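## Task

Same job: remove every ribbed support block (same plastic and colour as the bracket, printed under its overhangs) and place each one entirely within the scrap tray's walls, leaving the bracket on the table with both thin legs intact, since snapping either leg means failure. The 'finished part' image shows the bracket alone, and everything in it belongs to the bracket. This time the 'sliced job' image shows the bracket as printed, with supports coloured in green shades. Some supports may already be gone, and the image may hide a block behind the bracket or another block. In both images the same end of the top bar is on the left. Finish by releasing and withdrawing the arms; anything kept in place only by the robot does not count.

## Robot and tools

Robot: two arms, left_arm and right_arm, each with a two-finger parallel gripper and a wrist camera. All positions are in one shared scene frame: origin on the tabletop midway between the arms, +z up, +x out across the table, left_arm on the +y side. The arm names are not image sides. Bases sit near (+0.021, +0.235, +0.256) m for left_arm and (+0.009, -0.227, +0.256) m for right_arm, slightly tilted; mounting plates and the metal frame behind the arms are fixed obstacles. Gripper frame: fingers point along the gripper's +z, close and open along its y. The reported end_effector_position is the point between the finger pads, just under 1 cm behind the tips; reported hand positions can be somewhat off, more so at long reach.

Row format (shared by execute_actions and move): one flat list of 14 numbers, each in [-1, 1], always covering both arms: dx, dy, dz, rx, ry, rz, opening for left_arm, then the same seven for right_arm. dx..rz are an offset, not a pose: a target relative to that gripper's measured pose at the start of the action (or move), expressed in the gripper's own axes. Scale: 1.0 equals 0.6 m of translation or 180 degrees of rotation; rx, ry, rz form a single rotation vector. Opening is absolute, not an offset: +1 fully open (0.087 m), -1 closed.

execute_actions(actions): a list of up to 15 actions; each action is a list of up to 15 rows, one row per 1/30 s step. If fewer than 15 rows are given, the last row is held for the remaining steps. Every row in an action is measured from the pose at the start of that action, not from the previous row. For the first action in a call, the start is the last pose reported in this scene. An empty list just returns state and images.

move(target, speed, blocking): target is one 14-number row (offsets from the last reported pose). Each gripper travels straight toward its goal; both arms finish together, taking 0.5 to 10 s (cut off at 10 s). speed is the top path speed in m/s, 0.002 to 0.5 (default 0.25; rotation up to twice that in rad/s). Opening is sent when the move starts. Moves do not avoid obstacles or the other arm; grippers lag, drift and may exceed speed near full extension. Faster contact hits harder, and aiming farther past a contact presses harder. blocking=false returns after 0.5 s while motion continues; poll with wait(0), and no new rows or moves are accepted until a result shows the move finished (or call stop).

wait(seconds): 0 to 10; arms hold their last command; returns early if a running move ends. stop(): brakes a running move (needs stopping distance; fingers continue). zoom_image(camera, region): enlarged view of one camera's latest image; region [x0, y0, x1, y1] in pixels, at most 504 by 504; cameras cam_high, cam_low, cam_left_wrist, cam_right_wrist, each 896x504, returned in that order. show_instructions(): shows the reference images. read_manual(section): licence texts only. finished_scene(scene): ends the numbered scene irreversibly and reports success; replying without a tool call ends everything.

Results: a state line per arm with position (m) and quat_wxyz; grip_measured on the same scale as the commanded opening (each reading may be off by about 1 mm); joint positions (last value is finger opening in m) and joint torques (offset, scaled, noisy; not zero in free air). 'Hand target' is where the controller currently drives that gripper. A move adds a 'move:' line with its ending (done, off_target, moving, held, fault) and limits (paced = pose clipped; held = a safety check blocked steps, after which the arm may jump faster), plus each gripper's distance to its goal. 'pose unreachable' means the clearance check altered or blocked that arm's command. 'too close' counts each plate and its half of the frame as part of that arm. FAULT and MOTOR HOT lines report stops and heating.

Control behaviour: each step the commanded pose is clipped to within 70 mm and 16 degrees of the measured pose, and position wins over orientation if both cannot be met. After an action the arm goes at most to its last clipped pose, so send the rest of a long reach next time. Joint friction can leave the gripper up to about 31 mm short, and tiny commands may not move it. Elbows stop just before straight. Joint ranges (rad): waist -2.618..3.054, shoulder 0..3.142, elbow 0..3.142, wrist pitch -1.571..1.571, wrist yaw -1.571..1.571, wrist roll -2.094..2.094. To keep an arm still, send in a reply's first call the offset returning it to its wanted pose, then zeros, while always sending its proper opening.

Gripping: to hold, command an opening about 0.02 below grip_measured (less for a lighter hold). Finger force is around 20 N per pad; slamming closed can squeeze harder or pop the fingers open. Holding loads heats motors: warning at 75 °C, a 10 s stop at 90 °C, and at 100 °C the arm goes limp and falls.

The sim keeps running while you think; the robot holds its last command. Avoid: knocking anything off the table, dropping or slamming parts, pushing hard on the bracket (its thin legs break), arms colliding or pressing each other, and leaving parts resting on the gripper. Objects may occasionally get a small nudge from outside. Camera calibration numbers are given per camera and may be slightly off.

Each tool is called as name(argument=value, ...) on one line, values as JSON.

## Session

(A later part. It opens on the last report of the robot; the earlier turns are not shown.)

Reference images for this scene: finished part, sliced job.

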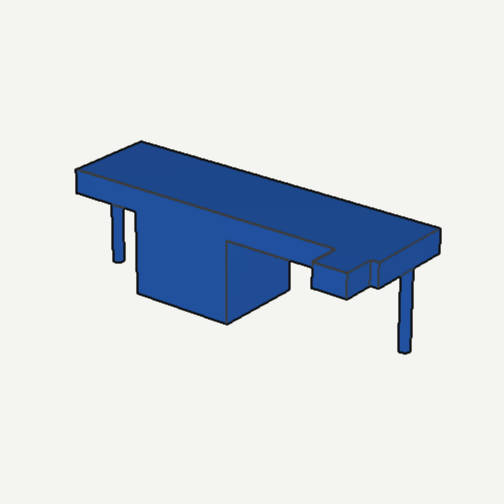

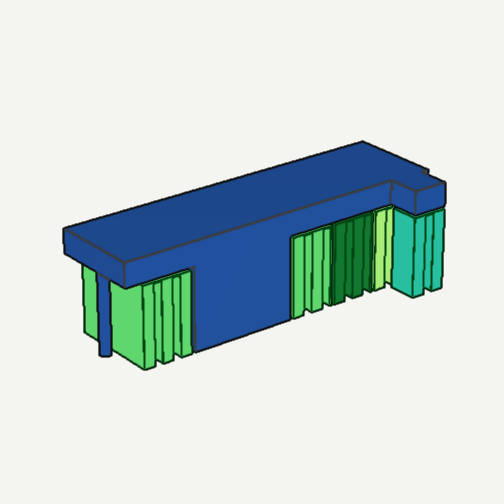

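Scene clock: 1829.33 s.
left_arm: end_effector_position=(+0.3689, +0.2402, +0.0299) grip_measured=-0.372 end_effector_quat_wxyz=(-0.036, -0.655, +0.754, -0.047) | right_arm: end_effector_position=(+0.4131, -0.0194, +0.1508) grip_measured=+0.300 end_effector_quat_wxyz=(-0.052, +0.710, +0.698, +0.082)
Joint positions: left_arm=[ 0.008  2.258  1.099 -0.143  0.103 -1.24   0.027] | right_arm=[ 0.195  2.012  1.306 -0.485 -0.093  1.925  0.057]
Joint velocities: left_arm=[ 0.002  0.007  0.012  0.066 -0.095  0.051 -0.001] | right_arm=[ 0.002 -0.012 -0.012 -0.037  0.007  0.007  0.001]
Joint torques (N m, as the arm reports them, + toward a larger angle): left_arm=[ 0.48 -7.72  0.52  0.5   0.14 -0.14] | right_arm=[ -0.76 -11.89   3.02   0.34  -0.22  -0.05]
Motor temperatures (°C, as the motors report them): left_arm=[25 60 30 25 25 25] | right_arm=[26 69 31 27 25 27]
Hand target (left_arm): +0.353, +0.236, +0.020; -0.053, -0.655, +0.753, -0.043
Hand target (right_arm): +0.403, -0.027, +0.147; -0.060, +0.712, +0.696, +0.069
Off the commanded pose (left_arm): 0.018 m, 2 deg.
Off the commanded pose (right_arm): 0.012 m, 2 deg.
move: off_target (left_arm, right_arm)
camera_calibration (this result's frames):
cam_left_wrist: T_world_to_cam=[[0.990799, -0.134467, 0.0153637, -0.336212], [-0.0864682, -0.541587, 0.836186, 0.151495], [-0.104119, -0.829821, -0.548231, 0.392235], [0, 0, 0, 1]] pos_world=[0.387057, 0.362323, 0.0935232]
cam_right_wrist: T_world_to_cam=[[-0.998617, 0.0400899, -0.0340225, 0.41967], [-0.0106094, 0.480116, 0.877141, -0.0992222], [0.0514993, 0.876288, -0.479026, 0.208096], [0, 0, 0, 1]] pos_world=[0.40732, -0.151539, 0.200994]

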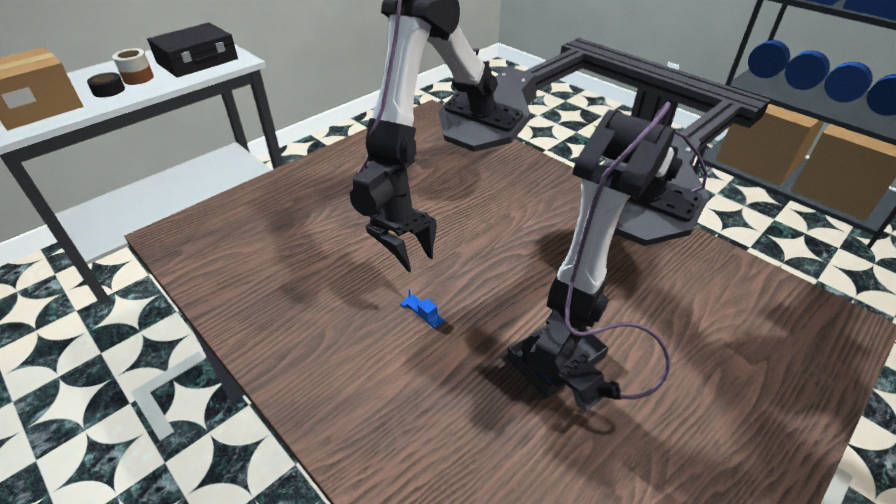

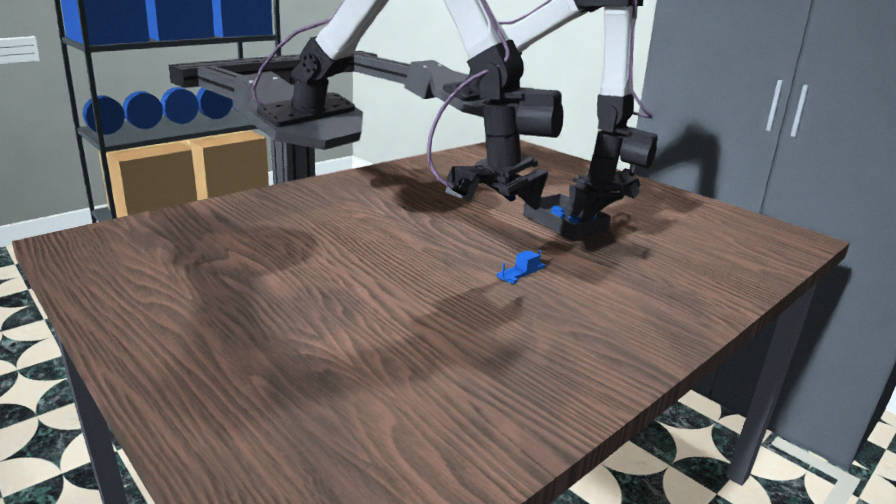

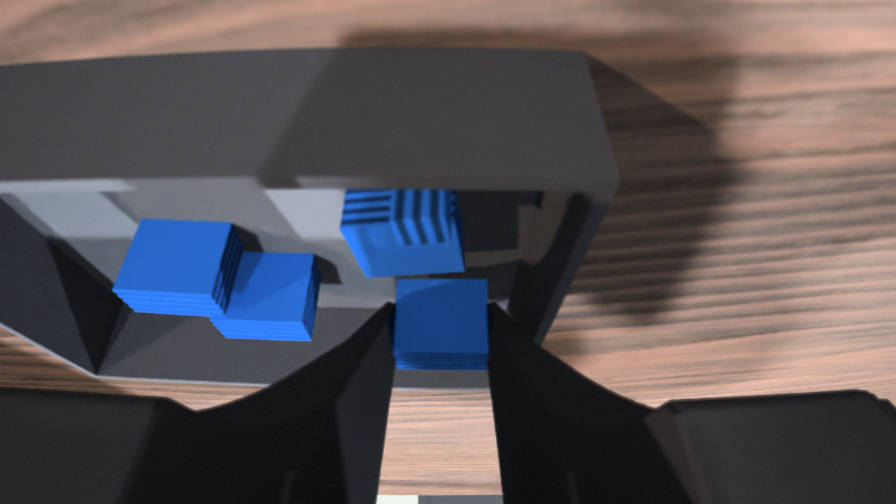

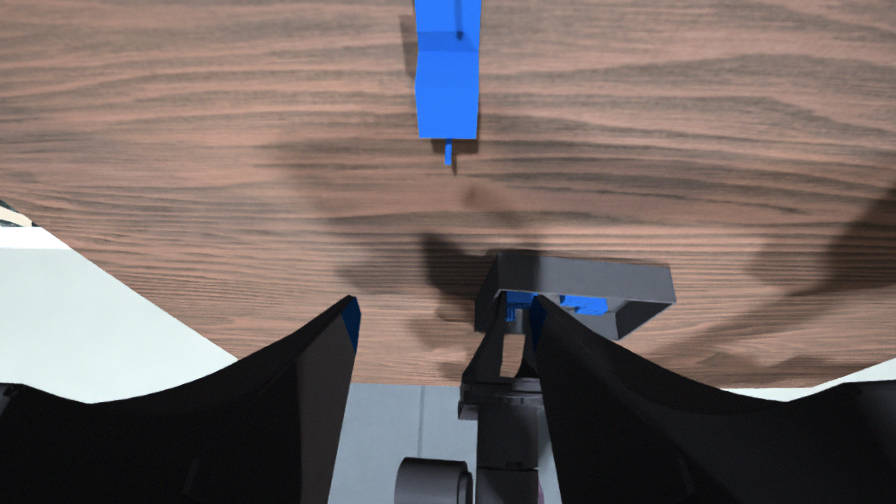

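move(target=[0.0129,0.0403,0.0273,-0.009,0.009,0,-0.41, 0,0,0,0,0,0,0.3], speed=0.02)

Scene clock: 1841.93 s.
left_arm: end_effector_position=(+0.3639, +0.2379, +0.0275) grip_measured=-0.372 end_effector_quat_wxyz=(-0.034, -0.653, +0.755, -0.053) | right_arm: end_effector_position=(+0.4125, -0.0196, +0.1507) grip_measured=+0.300 end_effector_quat_wxyz=(-0.052, +0.710, +0.698, +0.081)
Joint positions: left_arm=[ 0.008  2.258  1.068 -0.103  0.111 -1.237  0.027] | right_arm=[ 0.195  2.012  1.306 -0.487 -0.093  1.925  0.057]
Joint velocities: left_arm=[ 0.007 -0.007 -0.012  0.037 -0.11   0.022 -0.001] | right_arm=[-0.007  0.007  0.012  0.007  0.051 -0.007  0.   ]
Joint torques (N m, as the arm reports them, + toward a larger angle): left_arm=[ 0.95 -6.83  0.3   0.56  0.17 -0.11] | right_arm=[  0.36 -11.34   5.33   0.45  -0.1    0.03]
Motor temperatures (°C, as the motors report them): left_arm=[25 58 30 26 25 25] | right_arm=[26 69 31 27 25 27]
Hand target (left_arm): +0.344, +0.234, +0.015; -0.056, -0.653, +0.754, -0.045
Hand target (right_arm): +0.413, -0.019, +0.151; -0.052, +0.710, +0.697, +0.082
Off the commanded pose (left_arm): 0.024 m, 3 deg.
Off the commanded pose (right_arm): 0.001 m, 0 deg.
move: off_target (left_arm)
camera_calibration (this result's frames):
cam_left_wrist: T_world_to_cam=[[0.990197, -0.137125, 0.0265971, -0.330969], [-0.0967722, -0.536156, 0.838554, 0.154178], [-0.100727, -0.832907, -0.544169, 0.387845], [0, 0, 0, 1]] pos_world=[0.38171, 0.360318, 0.0905698]
cam_right_wrist: T_world_to_cam=[[-0.998694, 0.0399038, -0.0318995, 0.418857], [-0.00879637, 0.480773, 0.876801, -0.0997474], [0.0503241, 0.875936, -0.479795, 0.208828], [0, 0, 0, 1]] pos_world=[0.406924, -0.151678, 0.201015]

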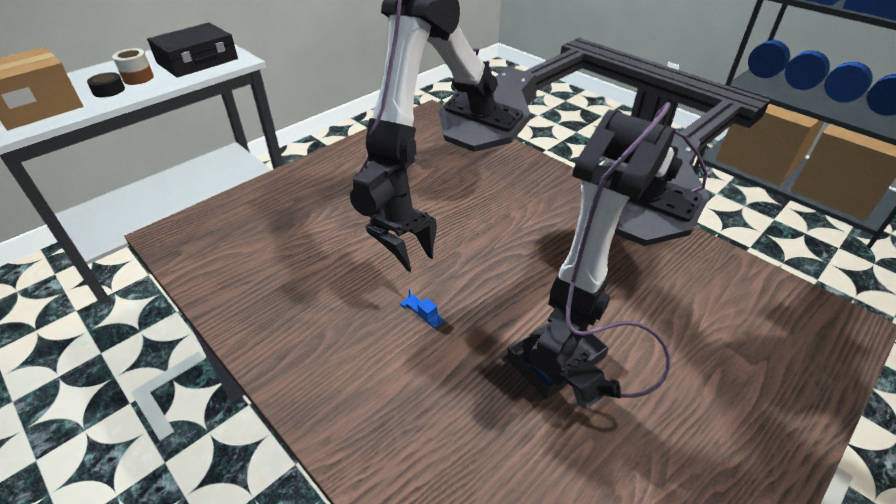

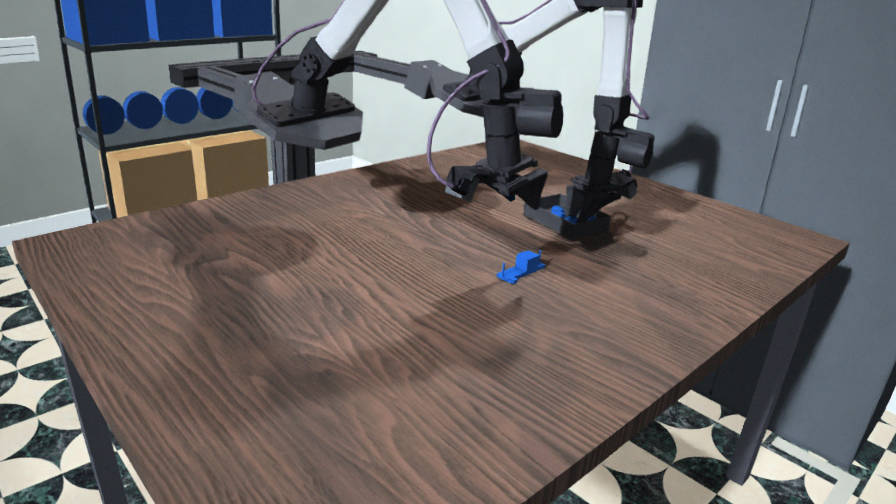

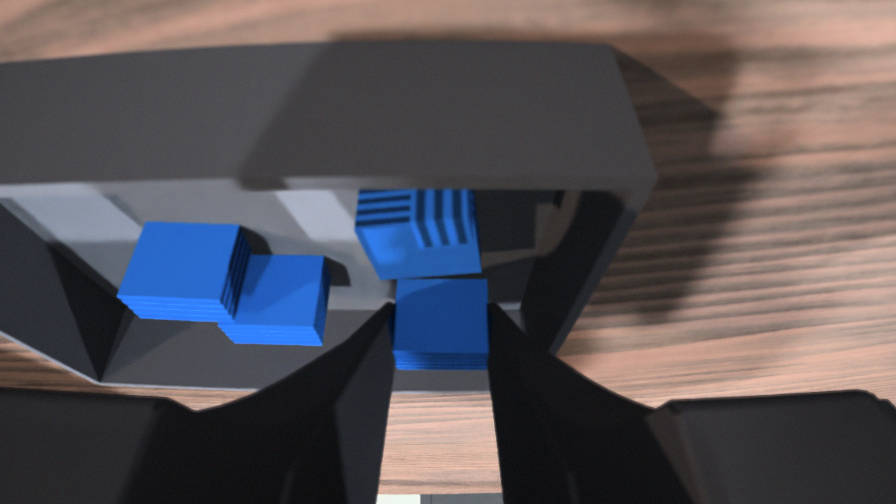

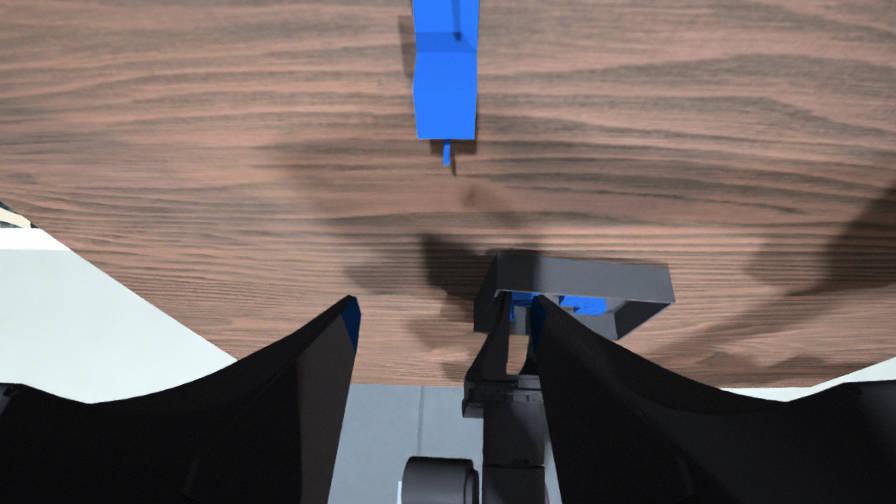

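move(target=[0.0051,0.0196,0.0223,-0.009,0.009,0,-0.41, 0,0,0,0,0,0,0.3], speed=0.015)

Scene clock: 1856.63 s.
left_arm: end_effector_position=(+0.3574, +0.2349, +0.0219) grip_measured=-0.372 end_effector_quat_wxyz=(-0.045, -0.652, +0.755, -0.052) | right_arm: end_effector_position=(+0.4125, -0.0196, +0.1507) grip_measured=+0.300 end_effector_quat_wxyz=(-0.052, +0.710, +0.698, +0.081)
Joint positions: left_arm=[ 0.008  2.28   1.068 -0.101  0.121 -1.232  0.027] | right_arm=[ 0.195  2.012  1.306 -0.487 -0.093  1.925  0.057]
Joint velocities: left_arm=[ 0.007  0.002 -0.002  0.037  0.022  0.022 -0.   ] | right_arm=[-0.017 -0.007 -0.007  0.007  0.037 -0.051  0.001]
Joint torques (N m, as the arm reports them, + toward a larger angle): left_arm=[ 1.   -7.46  2.75  0.35  0.14 -0.09] | right_arm=[  0.32 -11.39   5.32   0.44  -0.11   0.03]
Motor temperatures (°C, as the motors report them): left_arm=[25 55 29 26 25 25] | right_arm=[25 68 31 27 25 27]
Hand target (left_arm): +0.352, +0.235, +0.014; -0.054, -0.652, +0.755, -0.051
Hand target (right_arm): +0.413, -0.020, +0.151; -0.052, +0.710, +0.698, +0.081
Off the commanded pose (left_arm): 0.009 m, 1 deg.
Off the commanded pose (right_arm): 0.000 m, 0 deg.
move: done
camera_calibration (this result's frames):
cam_left_wrist: T_world_to_cam=[[0.989815, -0.141852, 0.012037, -0.32324], [-0.0854597, -0.524435, 0.847151, 0.149649], [-0.113857, -0.839551, -0.531216, 0.387651], [0, 0, 0, 1]] pos_world=[0.376873, 0.358082, 0.0830418]
cam_right_wrist: T_world_to_cam=[[-0.998694, 0.0399038, -0.0318995, 0.418857], [-0.00879637, 0.480773, 0.876801, -0.0997474], [0.0503241, 0.875936, -0.479795, 0.208828], [0, 0, 0, 1]] pos_world=[0.406924, -0.151678, 0.201015]

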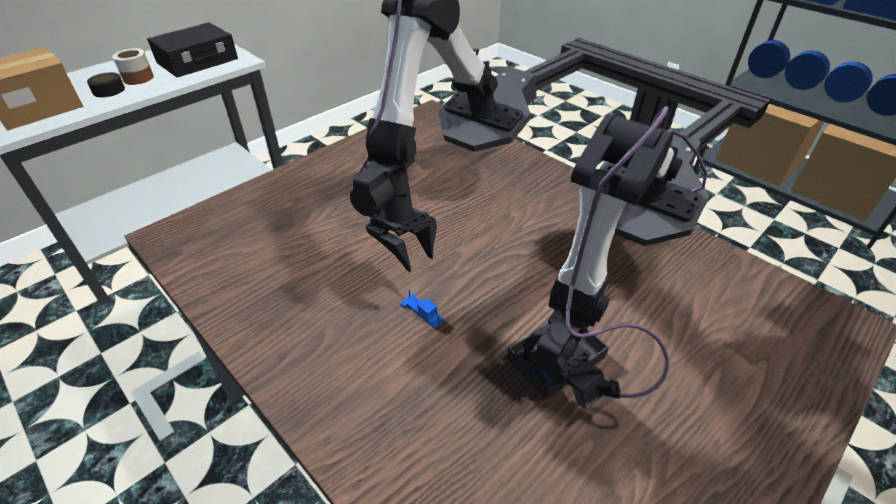

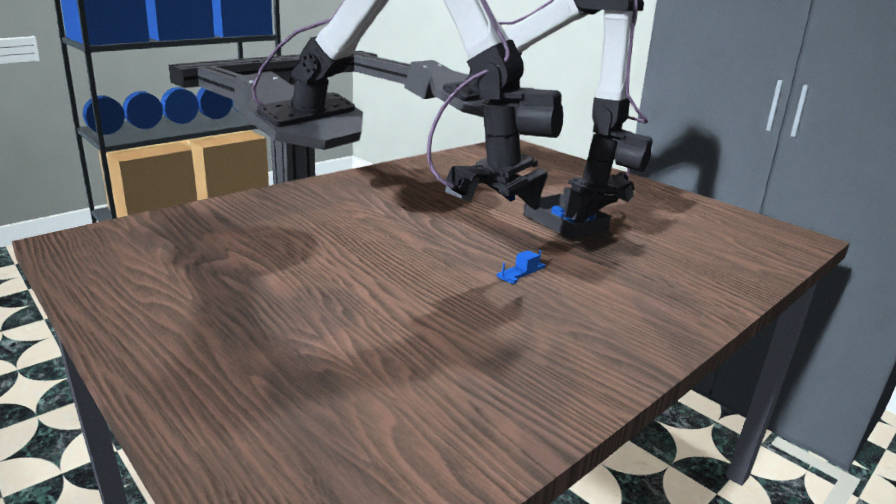

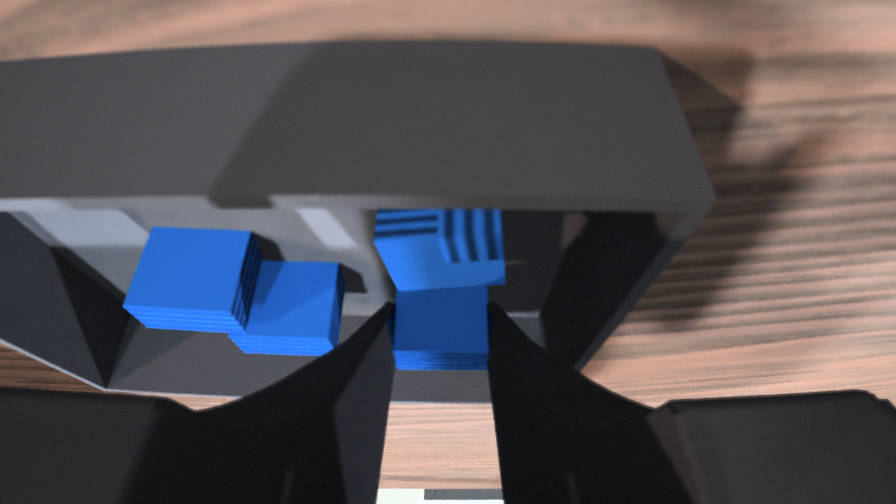

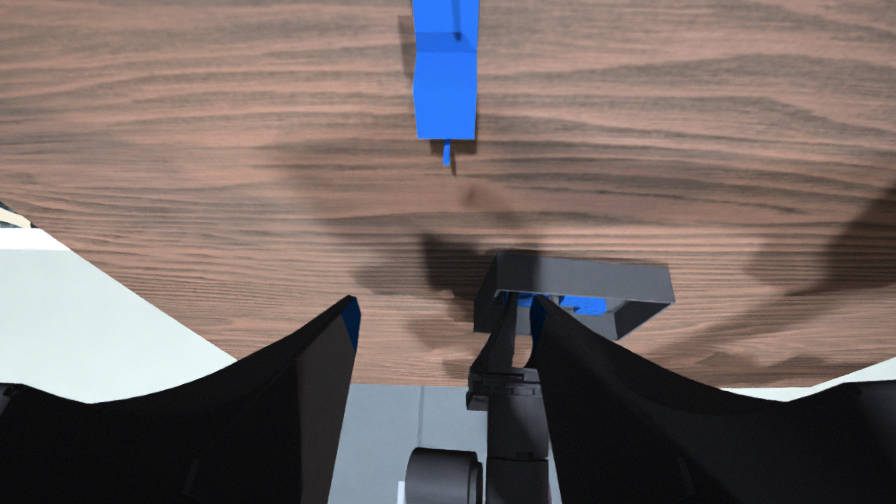

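move(target=[0.015,0.03,-0.23,0,0,0,-0.17, -0.156,-0.161,-0.087,0,0,0,0.3], speed=0.08)

Scene clock: 1866.07 s.
left_arm: end_effector_position=(+0.3532, +0.2498, +0.1602) grip_measured=-0.170 end_effector_quat_wxyz=(-0.029, -0.649, +0.758, -0.057) | right_arm: end_effector_position=(+0.3206, -0.1180, +0.1801) grip_measured=+0.300 end_effector_quat_wxyz=(-0.048, +0.709, +0.699, +0.082)
Joint positions: left_arm=[ 0.047  1.776  0.972 -0.481  0.124 -1.19   0.036] | right_arm=[-0.029  1.61   0.793 -0.399 -0.167  1.712  0.057]
Joint velocities: left_arm=[ 0.002 -0.012 -0.007 -0.037 -0.022  0.037 -0.   ] | right_arm=[-0.002  0.002 -0.022  0.007 -0.007 -0.007 -0.   ]
Joint torques (N m, as the arm reports them, + toward a larger angle): left_arm=[ 1.59 -9.18  2.5   0.2   0.14 -0.11] | right_arm=[-1.49 -8.46  2.7   0.45 -0.21 -0.03]
Motor temperatures (°C, as the motors report them): left_arm=[25 55 29 26 25 25] | right_arm=[25 67 31 27 25 27]
Hand target (left_arm): +0.340, +0.249, +0.161; -0.045, -0.651, +0.756, -0.052
Hand target (right_arm): +0.314, -0.121, +0.179; -0.053, +0.710, +0.698, +0.081
Off the commanded pose (left_arm): 0.015 m, 2 deg.
Off the commanded pose (right_arm): 0.008 m, 0 deg.
move: off_target (left_arm)
camera_calibration (this result's frames):
cam_left_wrist: T_world_to_cam=[[0.988331, -0.146896, 0.0402946, -0.321441], [-0.113805, -0.53628, 0.836333, 0.0546669], [-0.101245, -0.831159, -0.546739, 0.46906], [0, 0, 0, 1]] pos_world=[0.371401, 0.371962, 0.223686]
cam_right_wrist: T_world_to_cam=[[-0.998535, 0.0377257, -0.0387801, 0.332795], [-0.0156189, 0.485259, 0.874231, -0.0758456], [0.0517994, 0.873556, -0.483959, 0.313763], [0, 0, 0, 1]] pos_world=[0.31487, -0.24984, 0.231061]

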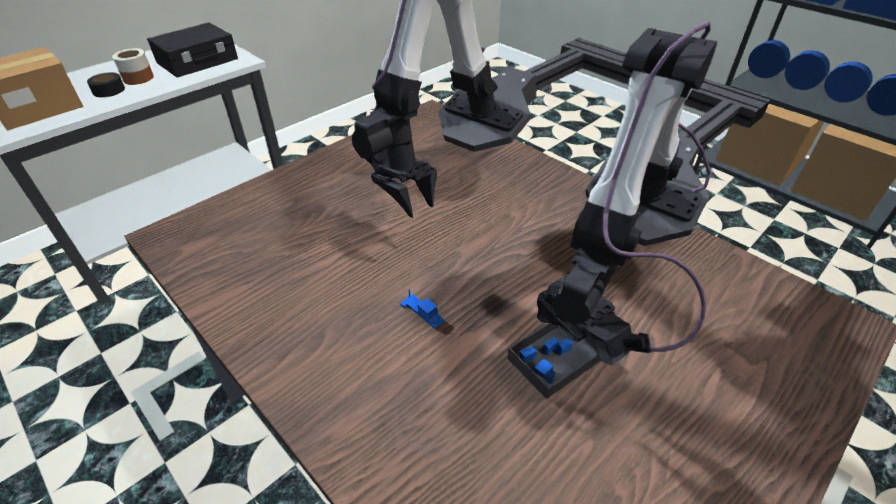

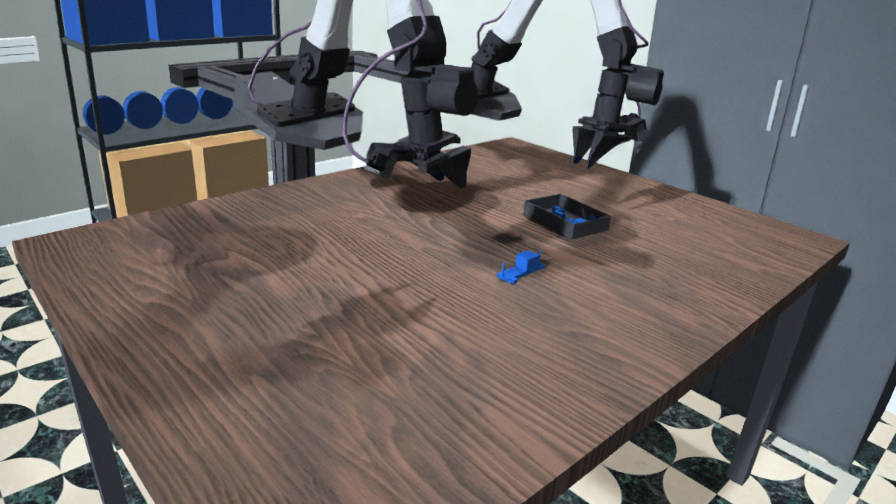

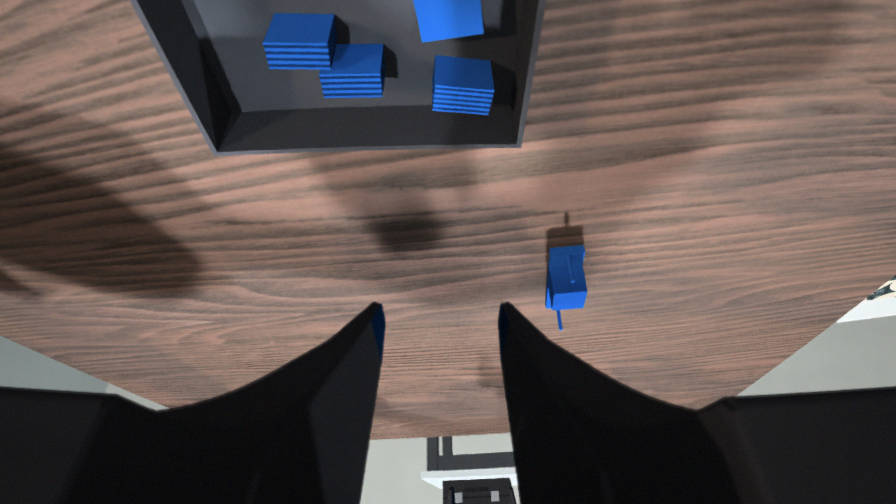

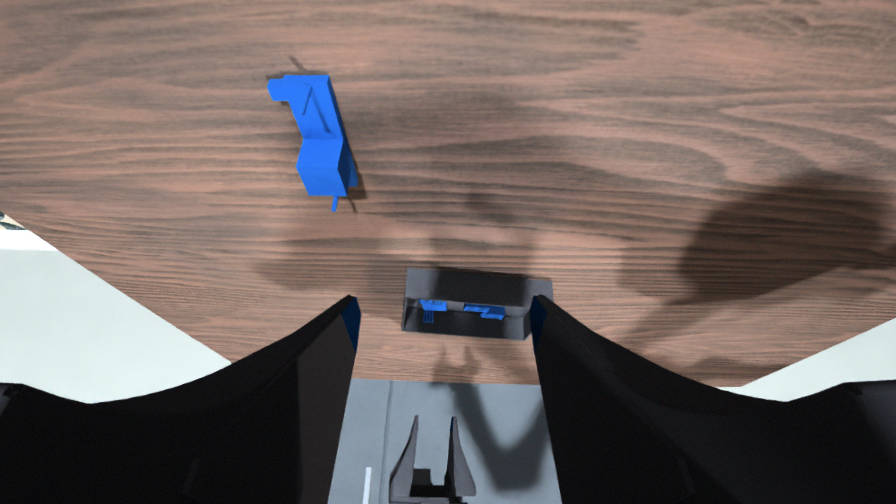

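finished_scene(scene=2)

The scene is finished: the task was done.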